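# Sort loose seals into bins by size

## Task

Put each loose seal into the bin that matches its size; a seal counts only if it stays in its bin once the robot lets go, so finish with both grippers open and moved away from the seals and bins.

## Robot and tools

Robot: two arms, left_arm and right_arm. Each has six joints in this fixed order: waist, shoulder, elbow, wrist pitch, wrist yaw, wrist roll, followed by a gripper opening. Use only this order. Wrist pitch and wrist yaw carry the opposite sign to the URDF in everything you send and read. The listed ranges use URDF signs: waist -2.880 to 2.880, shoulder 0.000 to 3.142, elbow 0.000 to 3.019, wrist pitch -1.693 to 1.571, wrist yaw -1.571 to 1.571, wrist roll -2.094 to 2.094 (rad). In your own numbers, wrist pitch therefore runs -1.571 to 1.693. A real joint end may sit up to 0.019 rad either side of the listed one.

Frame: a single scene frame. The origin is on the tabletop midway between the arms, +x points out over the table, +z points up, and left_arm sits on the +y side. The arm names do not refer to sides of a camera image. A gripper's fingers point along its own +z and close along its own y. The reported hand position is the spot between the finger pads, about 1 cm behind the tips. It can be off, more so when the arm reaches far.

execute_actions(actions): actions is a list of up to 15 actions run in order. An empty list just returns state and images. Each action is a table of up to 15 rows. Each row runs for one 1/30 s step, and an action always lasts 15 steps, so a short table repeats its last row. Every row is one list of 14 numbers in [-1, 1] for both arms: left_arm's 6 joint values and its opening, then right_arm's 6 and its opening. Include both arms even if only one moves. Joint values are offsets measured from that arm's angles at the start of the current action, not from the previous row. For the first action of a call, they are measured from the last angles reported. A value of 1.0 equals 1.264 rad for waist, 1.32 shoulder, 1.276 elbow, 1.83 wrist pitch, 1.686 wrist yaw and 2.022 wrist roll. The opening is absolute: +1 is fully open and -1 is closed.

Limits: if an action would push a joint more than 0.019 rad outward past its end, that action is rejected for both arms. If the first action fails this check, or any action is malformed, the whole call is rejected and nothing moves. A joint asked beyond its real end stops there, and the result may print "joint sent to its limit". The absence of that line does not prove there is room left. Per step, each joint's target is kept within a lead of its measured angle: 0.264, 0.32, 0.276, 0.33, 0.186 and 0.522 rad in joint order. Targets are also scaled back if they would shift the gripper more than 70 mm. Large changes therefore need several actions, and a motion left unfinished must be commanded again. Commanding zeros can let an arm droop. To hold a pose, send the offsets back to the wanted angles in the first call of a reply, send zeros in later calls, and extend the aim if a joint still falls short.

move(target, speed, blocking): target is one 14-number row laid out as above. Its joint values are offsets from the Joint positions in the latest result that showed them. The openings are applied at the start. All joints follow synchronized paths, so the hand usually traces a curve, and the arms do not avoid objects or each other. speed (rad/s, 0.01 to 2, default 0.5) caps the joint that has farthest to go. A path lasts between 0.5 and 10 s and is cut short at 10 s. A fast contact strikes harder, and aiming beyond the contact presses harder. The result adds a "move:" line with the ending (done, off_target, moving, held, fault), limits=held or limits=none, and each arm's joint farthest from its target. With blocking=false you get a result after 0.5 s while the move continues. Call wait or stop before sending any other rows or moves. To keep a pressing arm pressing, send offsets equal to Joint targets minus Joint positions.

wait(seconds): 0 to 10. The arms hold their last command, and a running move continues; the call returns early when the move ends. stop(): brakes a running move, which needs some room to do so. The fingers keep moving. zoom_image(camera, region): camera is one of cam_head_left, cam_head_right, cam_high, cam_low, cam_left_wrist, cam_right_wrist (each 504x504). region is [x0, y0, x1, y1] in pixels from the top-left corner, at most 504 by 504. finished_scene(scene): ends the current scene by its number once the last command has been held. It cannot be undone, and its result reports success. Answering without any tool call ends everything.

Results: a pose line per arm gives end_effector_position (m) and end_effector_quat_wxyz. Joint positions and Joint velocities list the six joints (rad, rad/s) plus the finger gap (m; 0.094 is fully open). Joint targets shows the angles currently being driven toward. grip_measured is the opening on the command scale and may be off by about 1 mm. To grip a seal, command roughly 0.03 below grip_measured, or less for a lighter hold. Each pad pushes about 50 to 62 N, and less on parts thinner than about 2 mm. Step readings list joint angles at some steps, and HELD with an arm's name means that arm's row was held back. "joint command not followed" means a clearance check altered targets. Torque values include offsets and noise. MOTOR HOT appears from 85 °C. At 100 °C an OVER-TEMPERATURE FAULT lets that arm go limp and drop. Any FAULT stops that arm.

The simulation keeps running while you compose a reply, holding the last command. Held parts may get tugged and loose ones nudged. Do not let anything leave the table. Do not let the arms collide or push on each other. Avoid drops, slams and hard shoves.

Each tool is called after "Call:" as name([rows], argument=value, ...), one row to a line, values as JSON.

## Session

Call:
execute_actions(actions=[])

Scene clock: 0.00 s.
left_arm: end_effector_position=(+0.5551, +0.7800, +0.2418) grip_measured=+1.000 end_effector_quat_wxyz=(-0.107, -0.181, +0.742, +0.636) | right_arm: end_effector_position=(-0.0082, +0.0842, +0.3489) grip_measured=+1.000 end_effector_quat_wxyz=(-0.271, -0.009, +0.958, +0.092)
Joint names: [waist, shoulder, elbow, wrist pitch, wrist yaw, wrist roll]
Joint positions: left_arm=[0.308 2.053 1.792 0.827 1.381 0.419 0.094] | right_arm=[1.21  1.239 1.385 1.674 0.579 1.315 0.094]
Joint velocities: left_arm=[ 0.005 -0.005  0.002  0.007  0.007  0.037  0.   ] | right_arm=[ 0.005 -0.005  0.002  0.002 -0.022 -0.022  0.   ]
Joint torques (N m, as the arm reports them, + toward a larger Joint positions number): no reading
Motor temperatures (°C, as the motors report them): left_arm=[22 24 26 22 22 22] | right_arm=[24 23 25 22 23 25]
Joint targets: left_arm=[0.308 2.054 1.816 0.824 1.381 0.419] | right_arm=[1.210 1.234 1.416 1.672 0.580 1.315]

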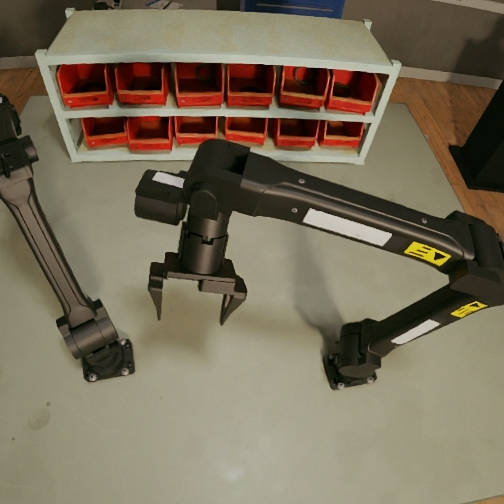

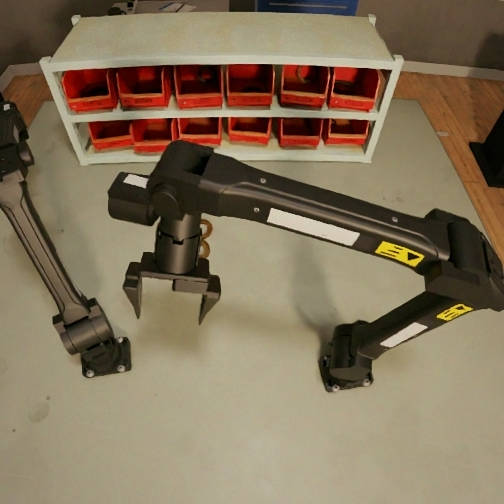

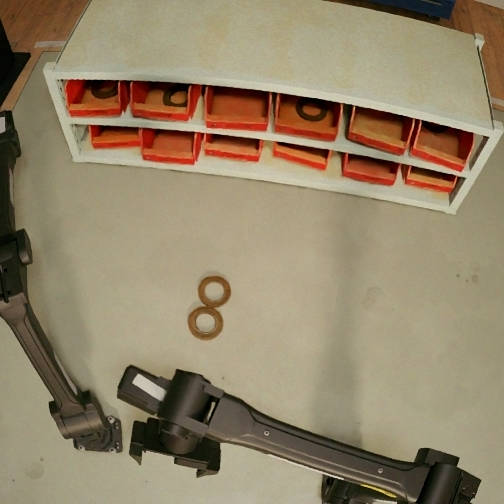

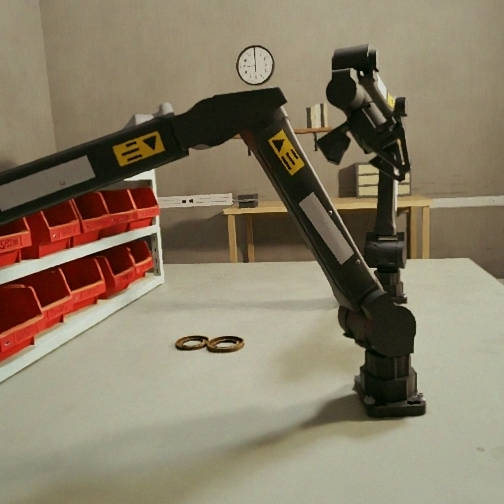

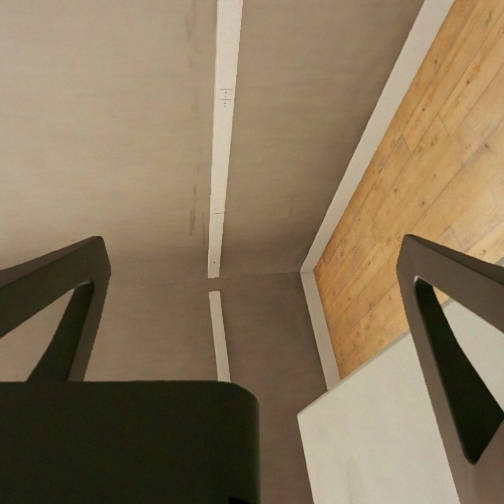

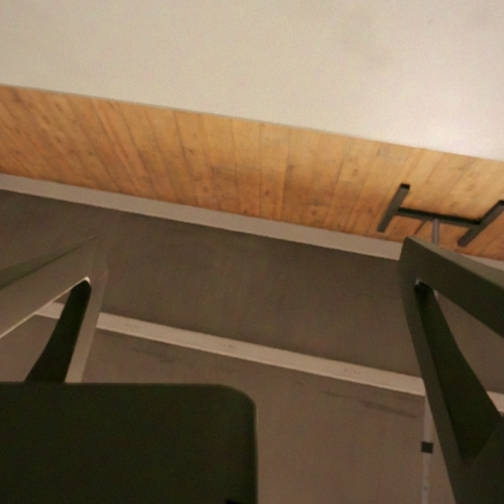

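Call:
move(target=[-0.1,-0.96,-0.965,-0.51,-0.819,-0.207,1,-0.96,-0.35,-0.6,-0.92,-0.343,-0.65,1], speed=0.6)

Call:
move(target=[-0.35,0,0,0,0,0,1,0,0,0,0,0,0,1])

Call:
zoom_image(camera="cam_left_wrist", region=[0,0,504,300])

Call:
zoom_image(camera="cam_high", region=[150,265,270,345])

Scene clock: 6.20 s.
left_arm: end_effector_position=(+0.4281, +0.4669, +0.3214) grip_measured=+1.000 end_effector_quat_wxyz=(+0.638, -0.142, +0.746, +0.129) | right_arm: end_effector_position=(+0.4141, -0.2314, +0.3420) grip_measured=+1.000 end_effector_quat_wxyz=(+0.641, -0.039, +0.766, +0.040)
Joint names: [waist, shoulder, elbow, wrist pitch, wrist yaw, wrist roll]
Joint positions: left_arm=[ 0.196  0.789  0.556 -0.08   0.003  0.011  0.094] | right_arm=[0.    0.782 0.624 0.017 0.002 0.011 0.094]
Joint velocities: left_arm=[ 0.005 -0.005 -0.022 -0.007 -0.022  0.007  0.   ] | right_arm=[-0.005 -0.005  0.002 -0.007  0.051  0.022  0.   ]
Joint torques (N m, as the arm reports them, + toward a larger Joint positions number): left_arm=[-0.57 -2.24 11.27 -3.71 -0.08 -0.1 ] | right_arm=[-0.21 -3.73 10.27 -2.9  -0.03 -0.03]
Motor temperatures (°C, as the motors report them): left_arm=[22 24 27 22 22 22] | right_arm=[24 23 26 22 23 25]
Joint targets: left_arm=[0.182 0.786 0.561 -0.106 -0.000 0.000] | right_arm=[-0.004 0.777 0.620 -0.010 0.001 0.001]
move: off_target (left_arm, right_arm); limits=none; left_arm: farthest joint: the wrist pitch, 0.026 radians from its target (0.933 radians at the start); right_arm: farthest joint: the wrist pitch, 0.027 radians from its target (1.683 radians at the start)

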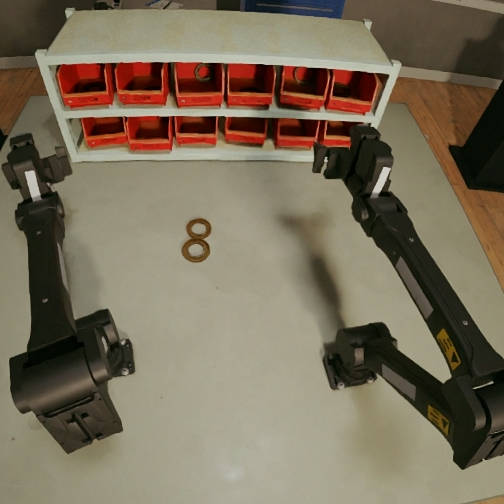

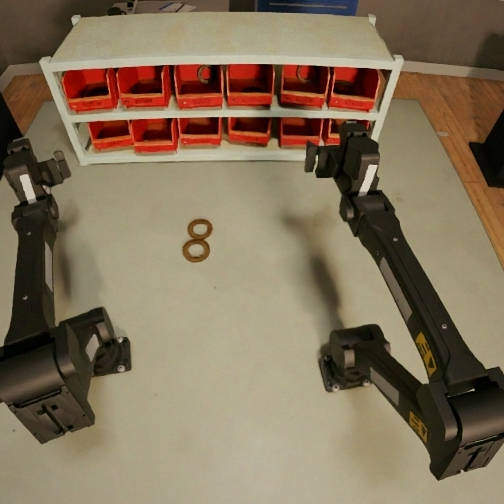

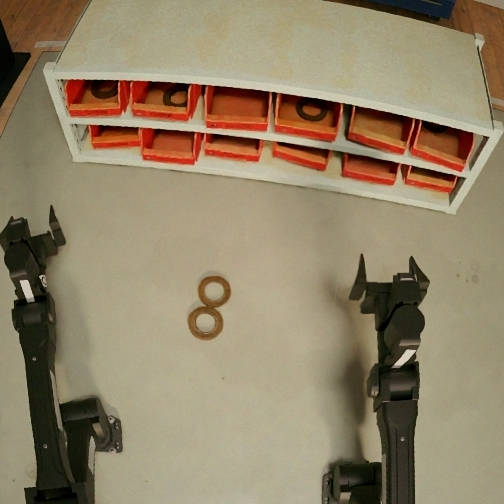

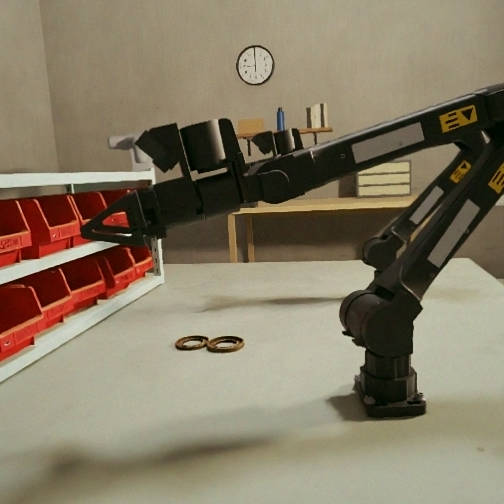

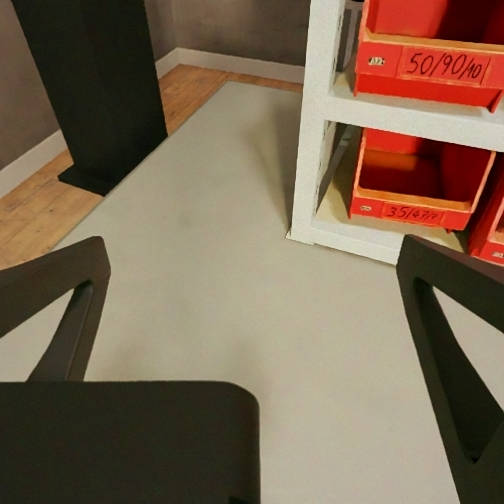

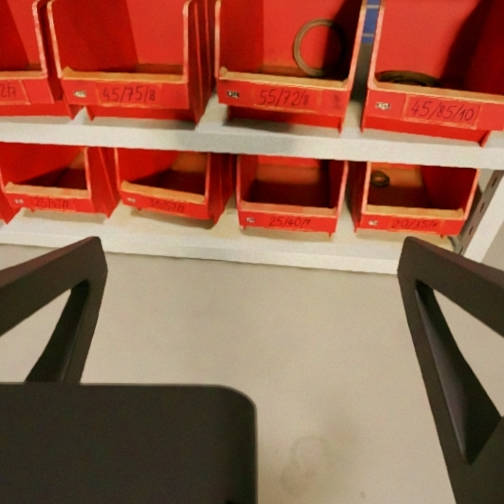

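Scene clock: 7.47 s.
left_arm: end_effector_position=(+0.4581, +0.2889, +0.3214) grip_measured=+1.000 end_effector_quat_wxyz=(+0.651, +0.022, +0.759, -0.012) | right_arm: end_effector_position=(+0.4141, -0.2314, +0.3420) grip_measured=+1.000 end_effector_quat_wxyz=(+0.641, -0.039, +0.766, +0.040)
Joint names: [waist, shoulder, elbow, wrist pitch, wrist yaw, wrist roll]
Joint positions: left_arm=[-0.239  0.789  0.556 -0.08   0.003  0.011  0.094] | right_arm=[0.    0.782 0.624 0.017 0.002 0.011 0.094]
Joint velocities: left_arm=[-0.015 -0.015 -0.002  0.017  0.037 -0.066  0.   ] | right_arm=[ 0.005 -0.015  0.007  0.017  0.037  0.037  0.   ]
Joint torques (N m, as the arm reports them, + toward a larger Joint positions number): left_arm=[ 0.01 -1.98 10.99 -2.44  0.04 -0.02] | right_arm=[ 0.35 -3.24 10.64 -1.82 -0.01  0.1 ]
Motor temperatures (°C, as the motors report them): left_arm=[22 24 27 22 22 22] | right_arm=[24 23 26 22 23 25]
Joint targets: left_arm=[-0.246 0.789 0.556 -0.080 0.003 0.011] | right_arm=[0.000 0.782 0.624 0.017 0.002 0.011]
move: done; limits=none; left_arm: farthest joint: the waist, 0.008 radians from its target (0.443 radians at the start); right_arm: farthest joint: the waist, 0.000 radians from its target (0.000 radians at the start)

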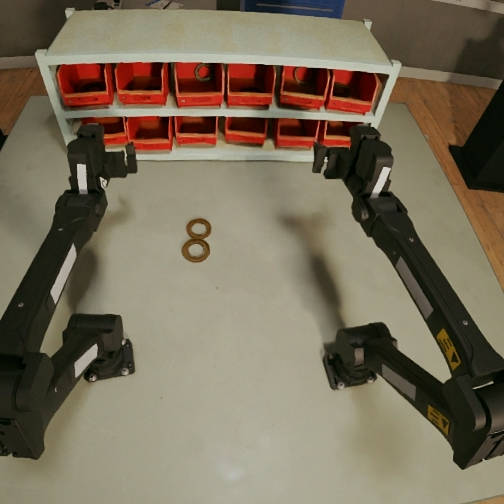

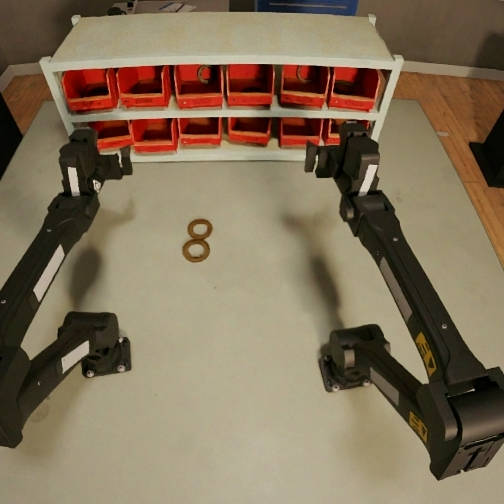

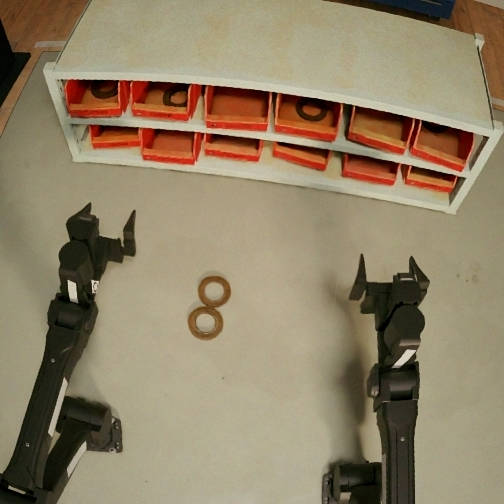

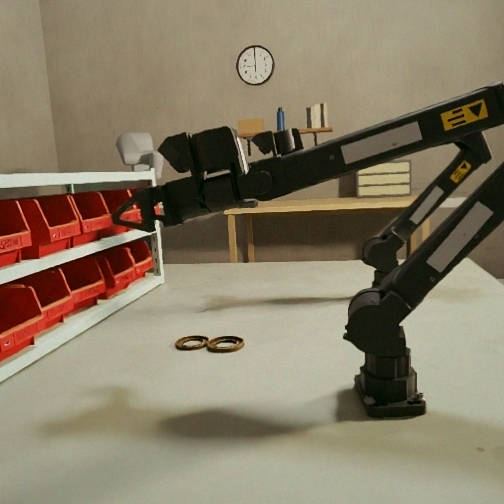

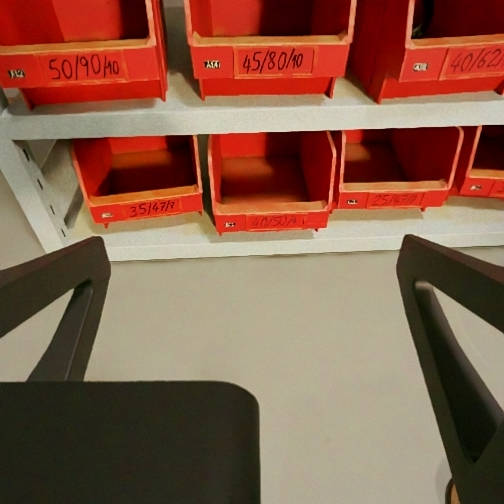

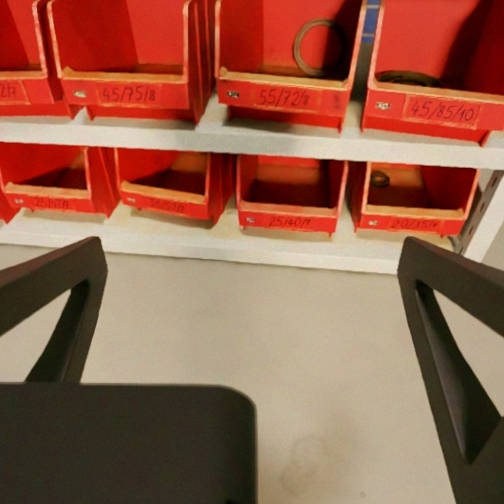

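Region (0, 0, 504, 300) of cam_left_wrist's 504x504 image, scaled by 1.000; it fills the top 300 rows of this view, and the rest is white.

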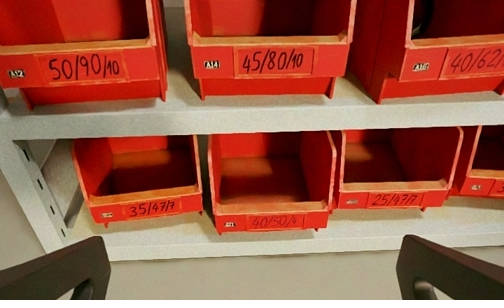

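Region (150, 265, 270, 345) of cam_high's 504x504 image, scaled by 4.200, with more detail than that image has.

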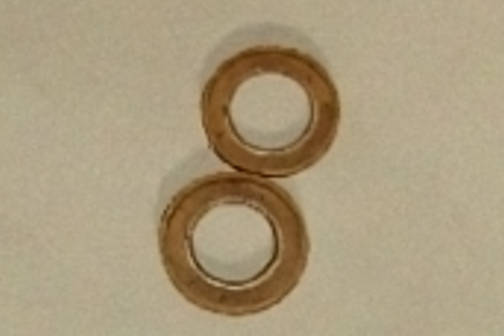

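Call:
move(target=[-0.415,0.565,0.31,0.58,0,0,1,0,0,0,0,0,0,1])

Scene clock: 13.00 s.
left_arm: end_effector_position=(+0.3642, +0.1041, +0.0476) grip_measured=+1.000 end_effector_quat_wxyz=(-0.002, +0.285, +0.959, +0.002) | right_arm: end_effector_position=(+0.4141, -0.2314, +0.3420) grip_measured=+1.000 end_effector_quat_wxyz=(+0.641, -0.039, +0.766, +0.040)
Joint names: [waist, shoulder, elbow, wrist pitch, wrist yaw, wrist roll]
Joint positions: left_arm=[-0.755  1.524  0.914  0.967  0.003  0.011  0.094] | right_arm=[0.    0.782 0.624 0.017 0.002 0.011 0.094]
Joint velocities: left_arm=[-0.005 -0.015 -0.012  0.022  0.037 -0.022  0.   ] | right_arm=[-0.005 -0.015 -0.002  0.002 -0.037  0.007  0.   ]
Joint torques (N m, as the arm reports them, + toward a larger Joint positions number): left_arm=[-0.42 -9.08 11.14  0.1   0.02  0.  ] | right_arm=[ 0.3  -3.32 10.6  -1.83 -0.01  0.1 ]
Motor temperatures (°C, as the motors report them): left_arm=[22 24 29 22 22 22] | right_arm=[24 23 27 22 23 25]
Joint targets: left_arm=[-0.763 1.535 0.952 0.982 0.003 0.011] | right_arm=[0.000 0.782 0.624 0.017 0.002 0.011]
move: off_target (left_arm); limits=none; left_arm: farthest joint: the elbow, 0.037 radians from its target (0.395 radians at the start); right_arm: farthest joint: the waist, 0.000 radians from its target (0.000 radians at the start)

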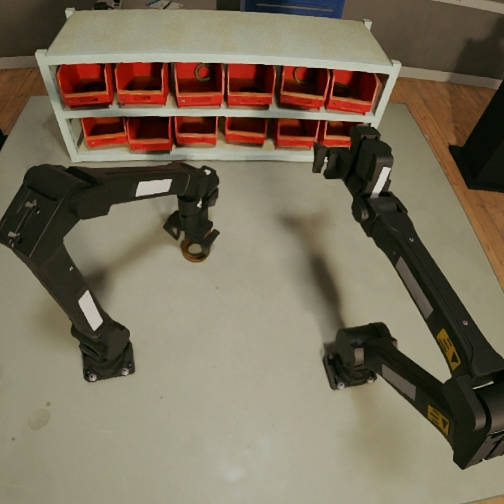

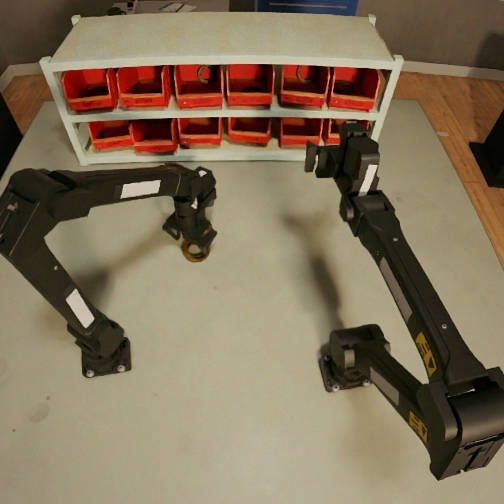

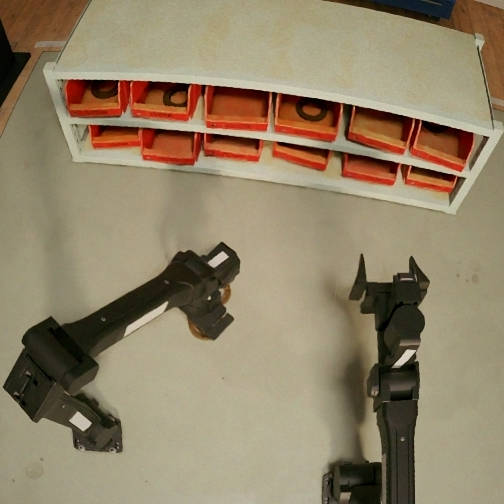

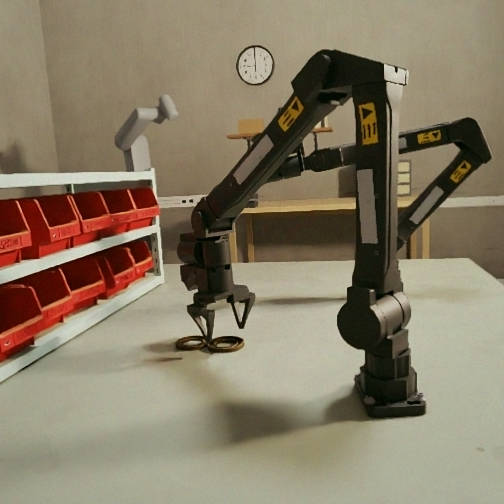

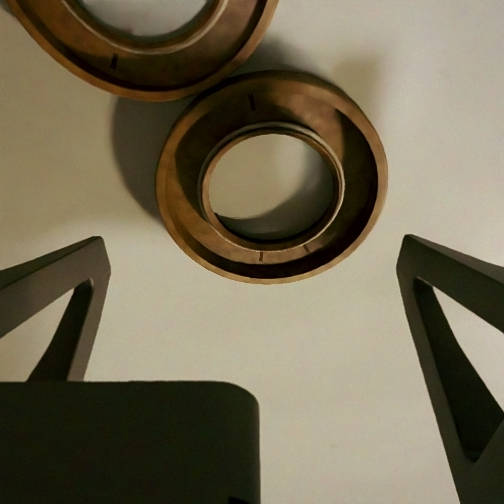

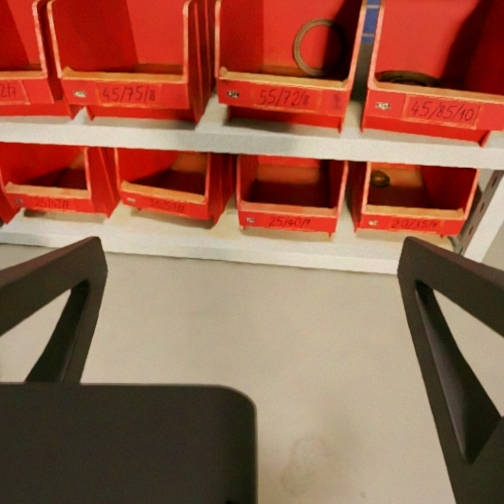

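Call:
move(target=[-0.021,0.045,0.005,-0.037,0,0,1,0,0,0,0,0,0,1], speed=0.1)

Scene clock: 15.57 s.
left_arm: end_effector_position=(+0.3692, +0.0953, +0.0325) grip_measured=+1.000 end_effector_quat_wxyz=(+0.003, +0.291, +0.957, +0.001) | right_arm: end_effector_position=(+0.4141, -0.2314, +0.3420) grip_measured=+1.000 end_effector_quat_wxyz=(+0.641, -0.039, +0.766, +0.040)
Joint names: [waist, shoulder, elbow, wrist pitch, wrist yaw, wrist roll]
Joint positions: left_arm=[-0.767  1.565  0.914  0.915  0.003  0.011  0.094] | right_arm=[0.    0.782 0.624 0.017 0.002 0.011 0.094]
Joint velocities: left_arm=[-0.005  0.005  0.002 -0.012 -0.022 -0.007  0.   ] | right_arm=[-0.005 -0.005 -0.002  0.007 -0.022 -0.081  0.   ]
Joint torques (N m, as the arm reports them, + toward a larger Joint positions number): left_arm=[-0.68 -9.11  8.29 -1.26  0.03 -0.01] | right_arm=[ 0.   -3.34 10.55 -1.9   0.    0.1 ]
Motor temperatures (°C, as the motors report them): left_arm=[22 24 29 22 22 22] | right_arm=[24 23 27 22 23 25]
Joint targets: left_arm=[-0.782 1.583 0.921 0.899 0.003 0.011] | right_arm=[0.000 0.782 0.624 0.017 0.002 0.011]
move: done; limits=none; left_arm: farthest joint: the shoulder, 0.019 radians from its target (0.060 radians at the start); right_arm: farthest joint: the waist, 0.000 radians from its target (0.000 radians at the start)

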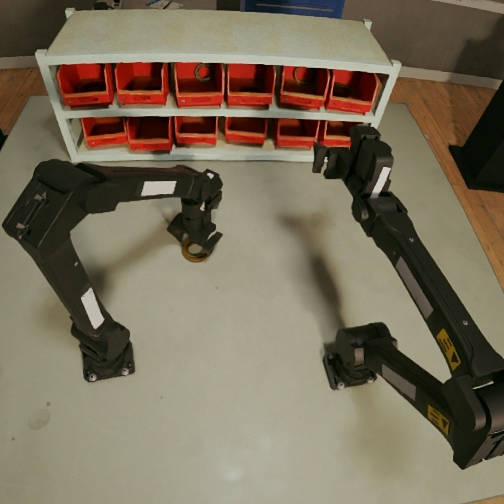

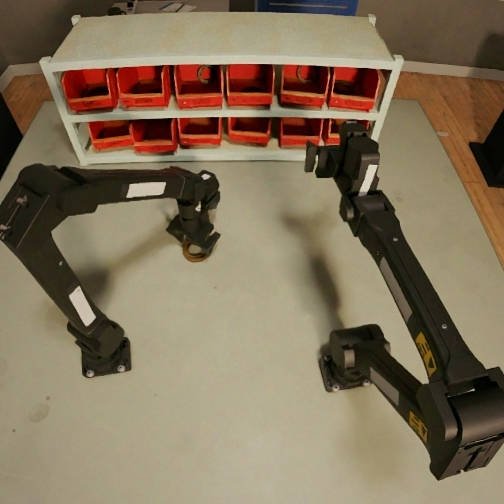

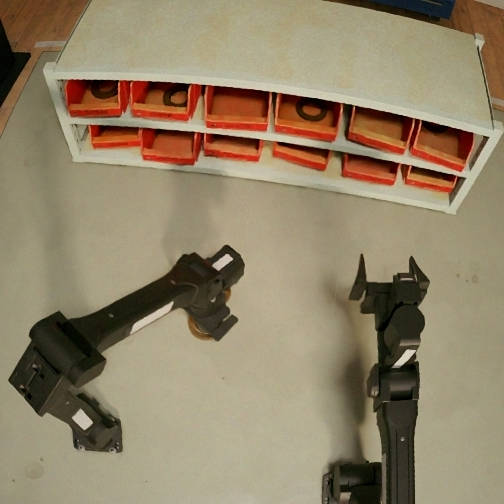

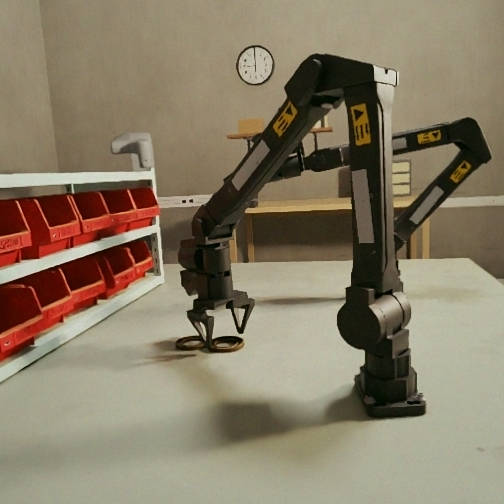

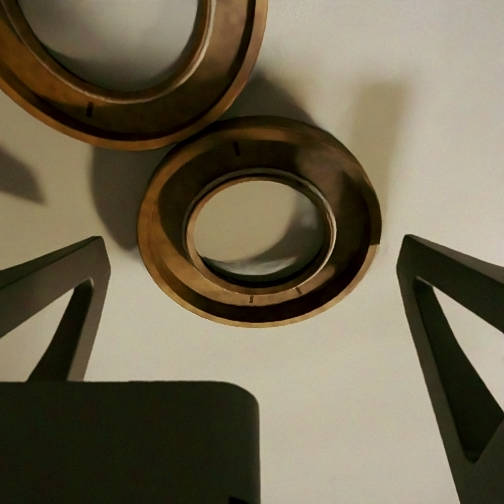

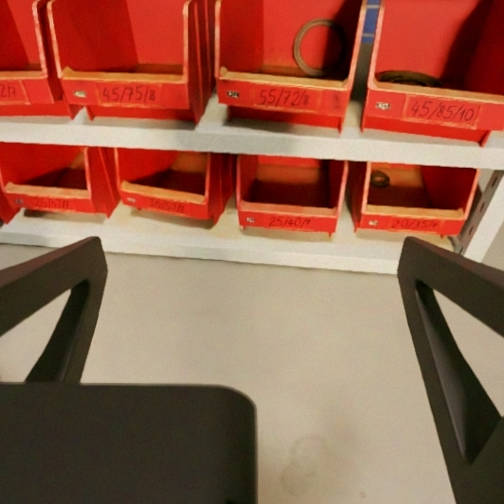

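Call:
move(target=[-0.014,0.028,-0.02,-0.015,0,0,1,0,0,0,0,0,0,1], speed=0.08)

Call:
move(target=[0,0.012,0,0,0,0,0.64,0,0,0,0,0,0,1])

Scene clock: 18.03 s.
left_arm: end_effector_position=(+0.3599, +0.1005, +0.0191) grip_measured=+1.000 end_effector_quat_wxyz=(-0.011, +0.292, +0.956, +0.005) | right_arm: end_effector_position=(+0.4141, -0.2314, +0.3420) grip_measured=+1.000 end_effector_quat_wxyz=(+0.641, -0.039, +0.766, +0.040)
Joint names: [waist, shoulder, elbow, wrist pitch, wrist yaw, wrist roll]
Joint positions: left_arm=[-0.77   1.581  0.889  0.903  0.004  0.011  0.094] | right_arm=[0.    0.782 0.624 0.017 0.002 0.011 0.094]
Joint velocities: left_arm=[ 0.015 -0.005 -0.002  0.002  0.066  0.022  0.   ] | right_arm=[-0.015  0.005  0.002 -0.027 -0.022 -0.007  0.   ]
Joint torques (N m, as the arm reports them, + toward a larger Joint positions number): left_arm=[-0.69 -8.49  7.36 -1.05  0.    0.02] | right_arm=[ 0.18 -3.28 10.58 -1.81 -0.02  0.11]
Motor temperatures (°C, as the motors report them): left_arm=[22 24 29 22 22 22] | right_arm=[24 23 27 22 23 25]
Joint targets: left_arm=[-0.785 1.602 0.889 0.888 0.003 0.010] | right_arm=[0.000 0.782 0.624 0.017 0.002 0.011]
move: off_target (left_arm); limits=none; left_arm: farthest joint: the shoulder, 0.021 radians from its target (0.037 radians at the start); right_arm: farthest joint: the waist, 0.000 radians from its target (0.000 radians at the start)

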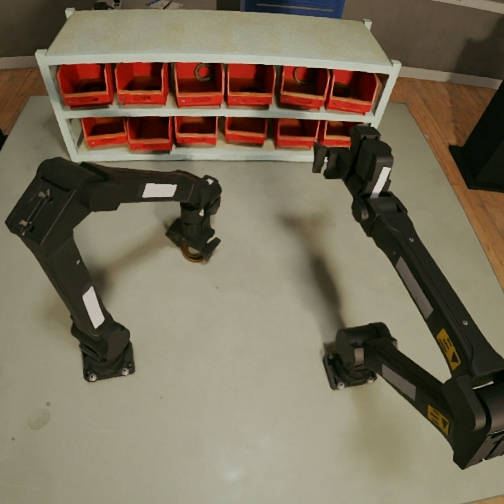

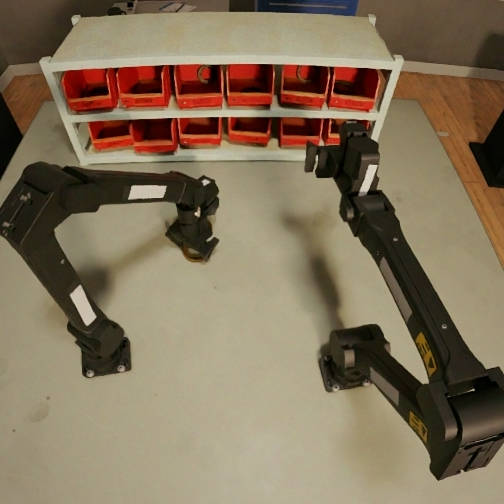

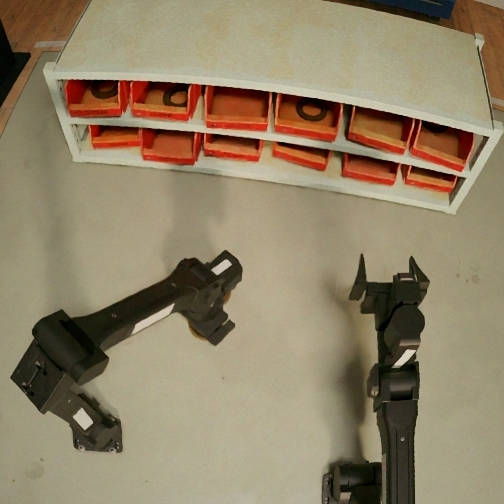

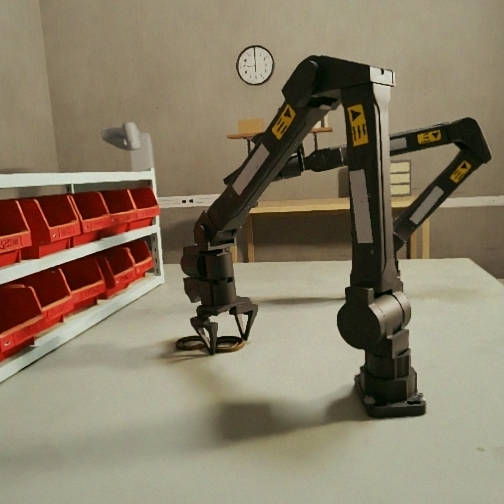

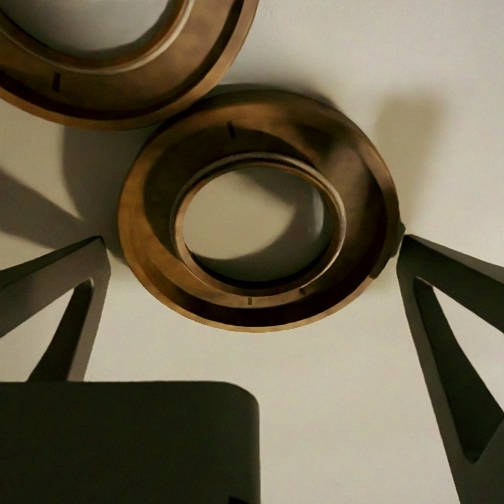

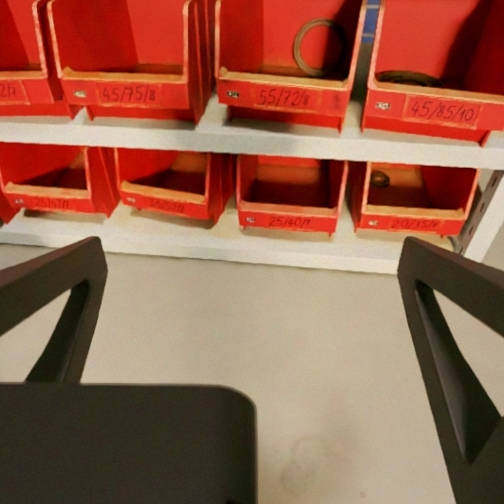

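Scene clock: 18.73 s.
left_arm: end_effector_position=(+0.3601, +0.1007, +0.0191) grip_measured=+0.666 end_effector_quat_wxyz=(-0.011, +0.292, +0.956, +0.006) | right_arm: end_effector_position=(+0.4141, -0.2314, +0.3420) grip_measured=+1.000 end_effector_quat_wxyz=(+0.641, -0.039, +0.766, +0.040)
Joint names: [waist, shoulder, elbow, wrist pitch, wrist yaw, wrist roll]
Joint positions: left_arm=[-0.77   1.581  0.889  0.903  0.005  0.011  0.078] | right_arm=[0.    0.782 0.624 0.017 0.002 0.011 0.094]
Joint velocities: left_arm=[ 0.005  0.005  0.022 -0.017 -0.007  0.066 -0.001] | right_arm=[-0.005 -0.015  0.002  0.007  0.007 -0.066  0.   ]
Joint torques (N m, as the arm reports them, + toward a larger Joint positions number): left_arm=[ 0.29 -9.11  7.42 -0.37 -0.01  0.01] | right_arm=[ 0.26 -3.15 10.61 -1.84  0.    0.1 ]
Motor temperatures (°C, as the motors report them): left_arm=[22 24 29 22 22 22] | right_arm=[24 23 27 22 23 25]
Joint targets: left_arm=[-0.770 1.597 0.889 0.903 0.004 0.011] | right_arm=[0.000 0.782 0.624 0.017 0.002 0.011]
move: done; limits=none; left_arm: farthest joint: the shoulder, 0.016 radians from its target (0.016 radians at the start); right_arm: farthest joint: the waist, 0.000 radians from its target (0.000 radians at the start)

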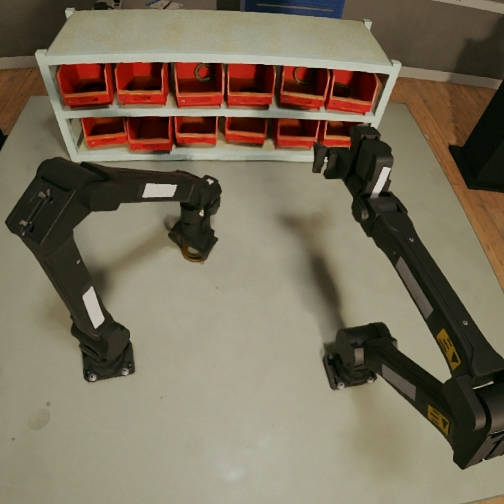

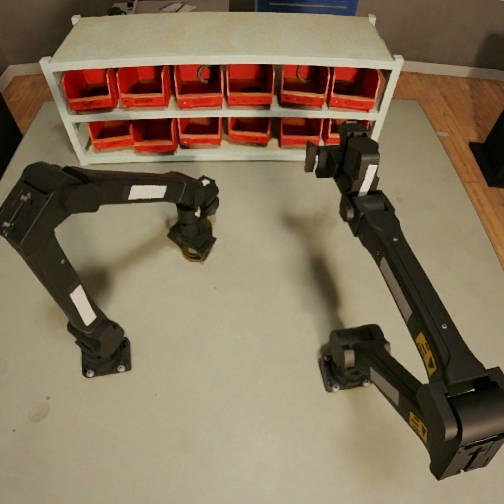

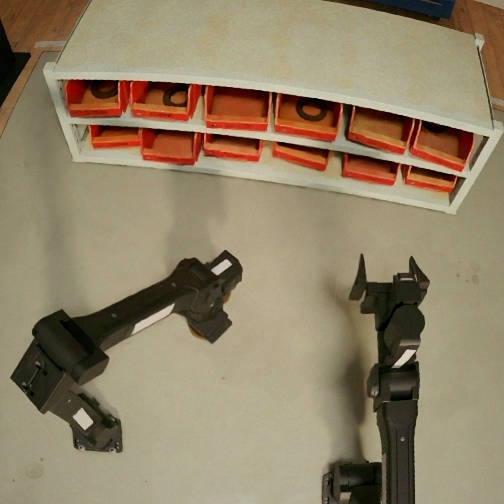

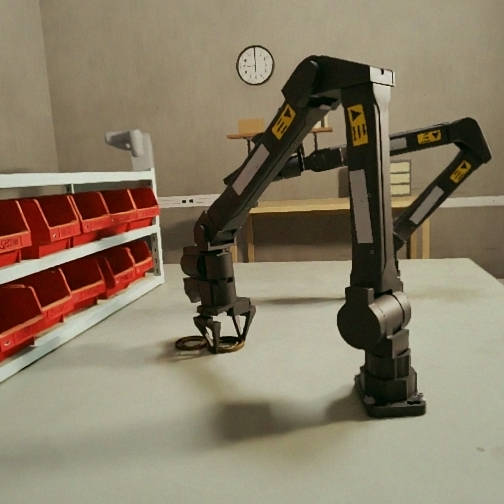

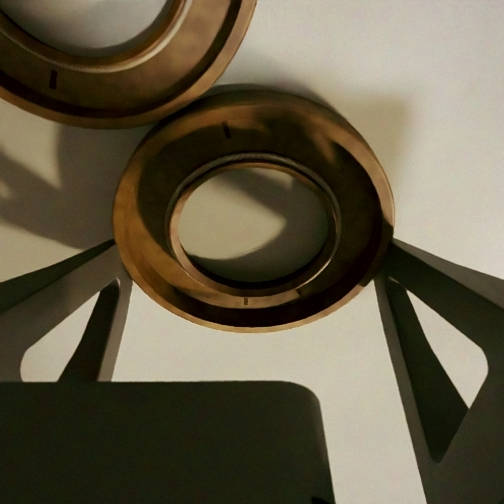

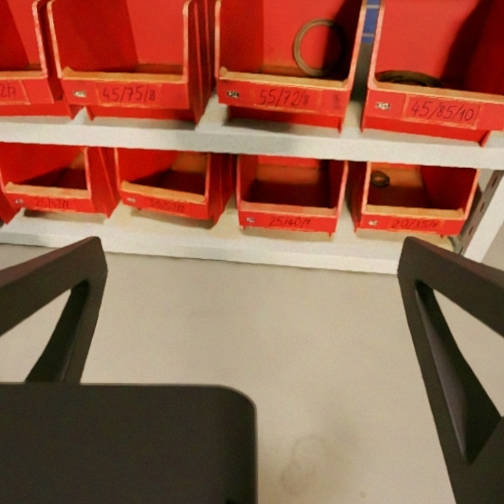

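Off-centre by ~6mm; regrip further forward.

Call:
move(target=[0,0.005,0.025,-0.022,0,0,0.9,0,0,0,0,0,0,1], speed=0.05)

Call:
move(target=[0,0.02,0.01,0,0,0,0.9,0,0,0,0,0,0,1], speed=0.05)

Scene clock: 22.03 s.
left_arm: end_effector_position=(+0.3627, +0.0990, +0.0190) grip_measured=+0.897 end_effector_quat_wxyz=(-0.004, +0.292, +0.956, +0.004) | right_arm: end_effector_position=(+0.4141, -0.2314, +0.3420) grip_measured=+1.000 end_effector_quat_wxyz=(+0.641, -0.039, +0.766, +0.040)
Joint names: [waist, shoulder, elbow, wrist pitch, wrist yaw, wrist roll]
Joint positions: left_arm=[-0.77   1.581  0.889  0.89   0.005  0.011  0.089] | right_arm=[0.    0.782 0.624 0.017 0.002 0.011 0.094]
Joint velocities: left_arm=[-0.015 -0.005  0.012  0.002  0.022  0.022  0.   ] | right_arm=[-0.005 -0.015  0.007 -0.002 -0.022  0.037  0.   ]
Joint torques (N m, as the arm reports them, + toward a larger Joint positions number): left_arm=[ 0.35 -9.79 10.31 -1.78  0.03  0.01] | right_arm=[ 0.08 -3.21 10.61 -1.82  0.    0.09]
Motor temperatures (°C, as the motors report them): left_arm=[22 24 29 22 22 22] | right_arm=[24 23 28 22 23 25]
Joint targets: left_arm=[-0.770 1.588 0.921 0.863 0.005 0.011] | right_arm=[0.000 0.782 0.624 0.017 0.002 0.011]
move: off_target (left_arm); limits=none; left_arm: farthest joint: the elbow, 0.031 radians from its target (0.031 radians at the start); right_arm: farthest joint: the waist, 0.000 radians from its target (0.000 radians at the start)

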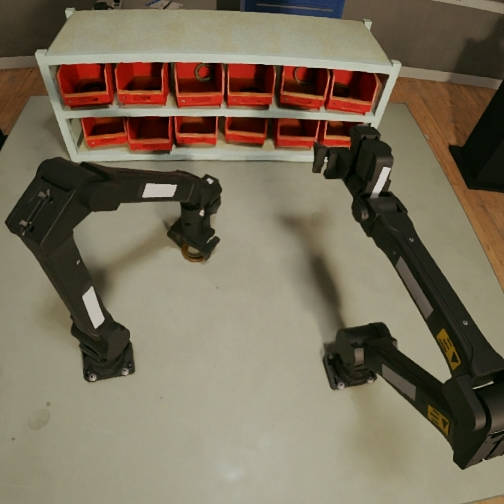

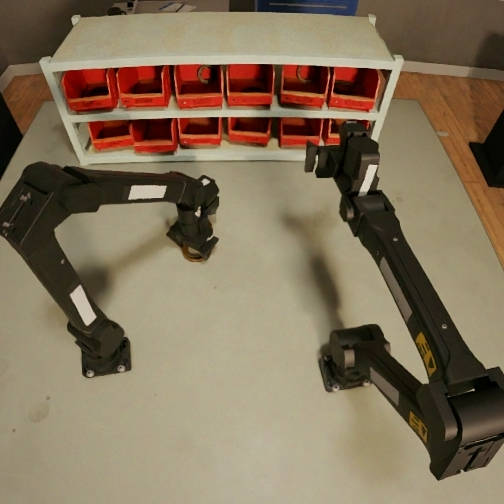

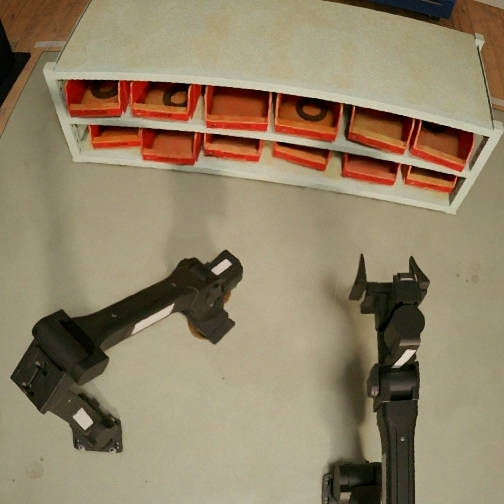

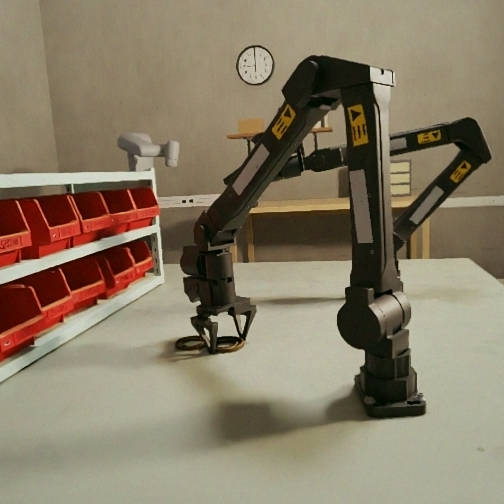

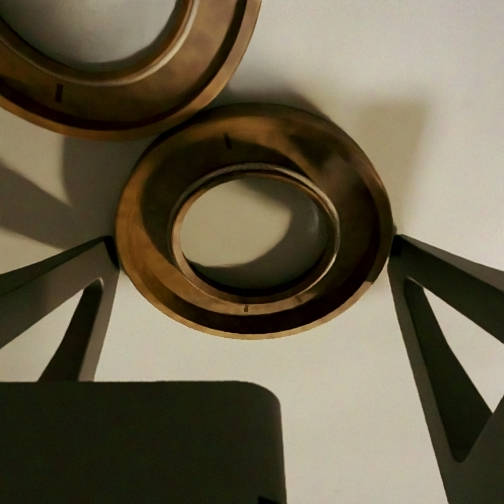

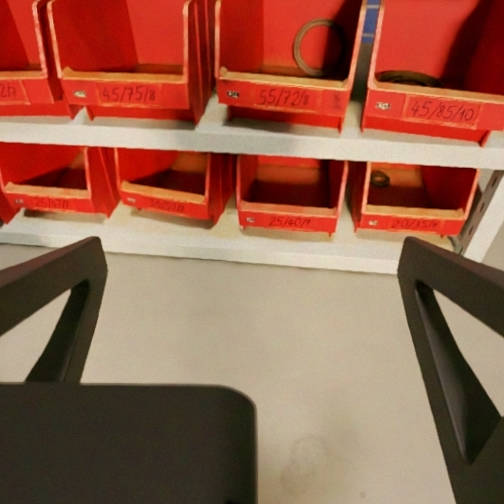

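Scene clock: 22.80 s.
left_arm: end_effector_position=(+0.3627, +0.0990, +0.0190) grip_measured=+0.897 end_effector_quat_wxyz=(-0.004, +0.292, +0.956, +0.004) | right_arm: end_effector_position=(+0.4141, -0.2314, +0.3420) grip_measured=+1.000 end_effector_quat_wxyz=(+0.641, -0.039, +0.766, +0.040)
Joint names: [waist, shoulder, elbow, wrist pitch, wrist yaw, wrist roll]
Joint positions: left_arm=[-0.77   1.581  0.889  0.89   0.005  0.011  0.089] | right_arm=[0.    0.782 0.624 0.017 0.002 0.011 0.094]
Joint velocities: left_arm=[ 0.005 -0.015 -0.012 -0.017  0.022 -0.037 -0.   ] | right_arm=[ 0.015  0.005 -0.007  0.017 -0.007 -0.051  0.   ]
Joint torques (N m, as the arm reports them, + toward a larger Joint positions number): left_arm=[ 0.1  -8.19  8.6  -0.44  0.04  0.01] | right_arm=[ 0.21 -3.31 10.6  -1.81  0.    0.1 ]
Motor temperatures (°C, as the motors report them): left_arm=[22 24 29 22 22 22] | right_arm=[24 23 28 22 23 25]
Joint targets: left_arm=[-0.770 1.608 0.902 0.890 0.005 0.011] | right_arm=[0.000 0.782 0.624 0.017 0.002 0.011]
move: off_target (left_arm); limits=none; left_arm: farthest joint: the shoulder, 0.026 radians from its target (0.026 radians at the start); right_arm: farthest joint: the waist, 0.000 radians from its target (0.000 radians at the start)

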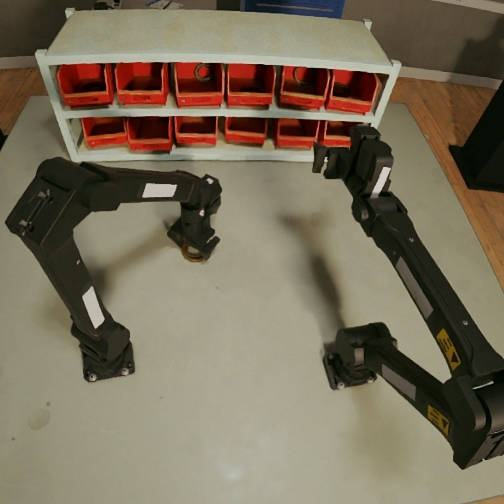

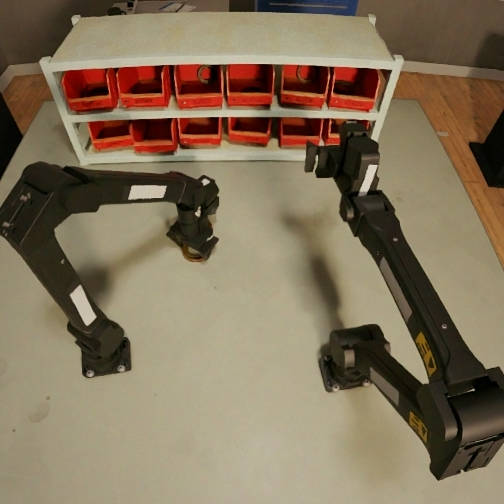

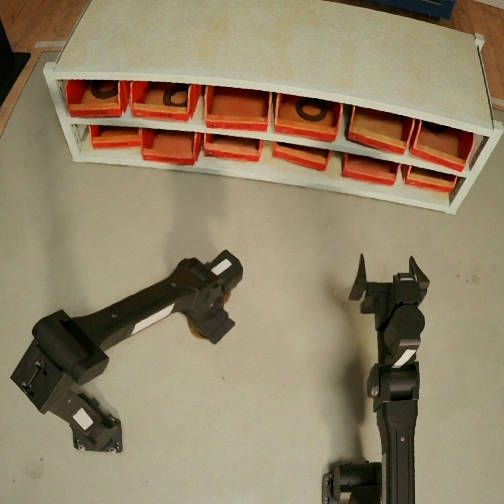

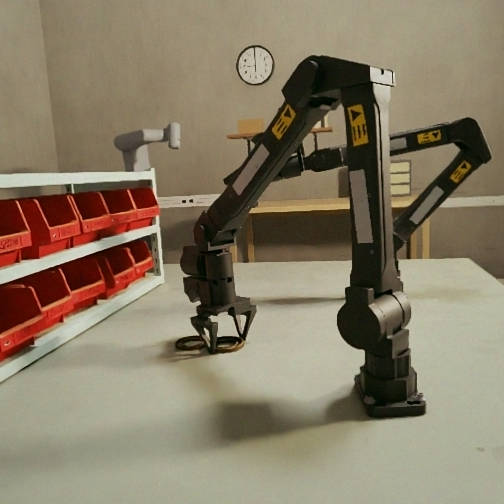

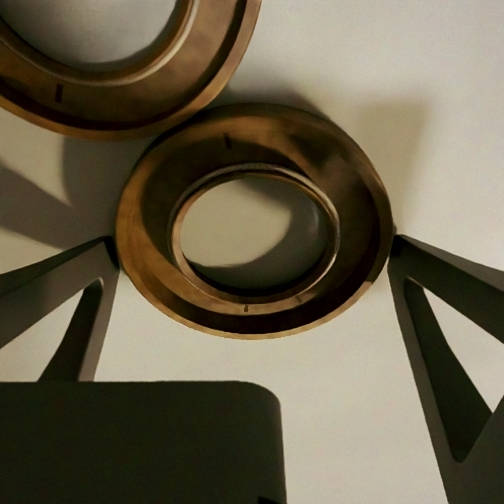

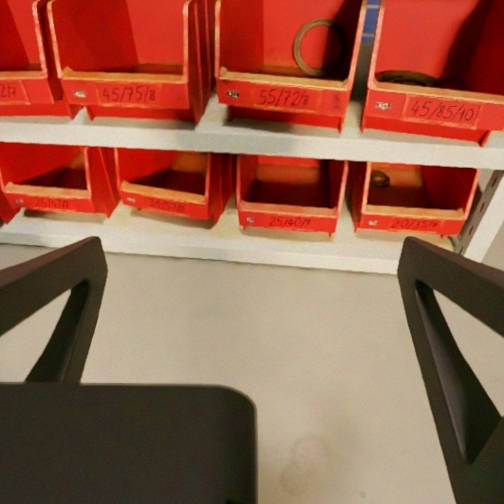

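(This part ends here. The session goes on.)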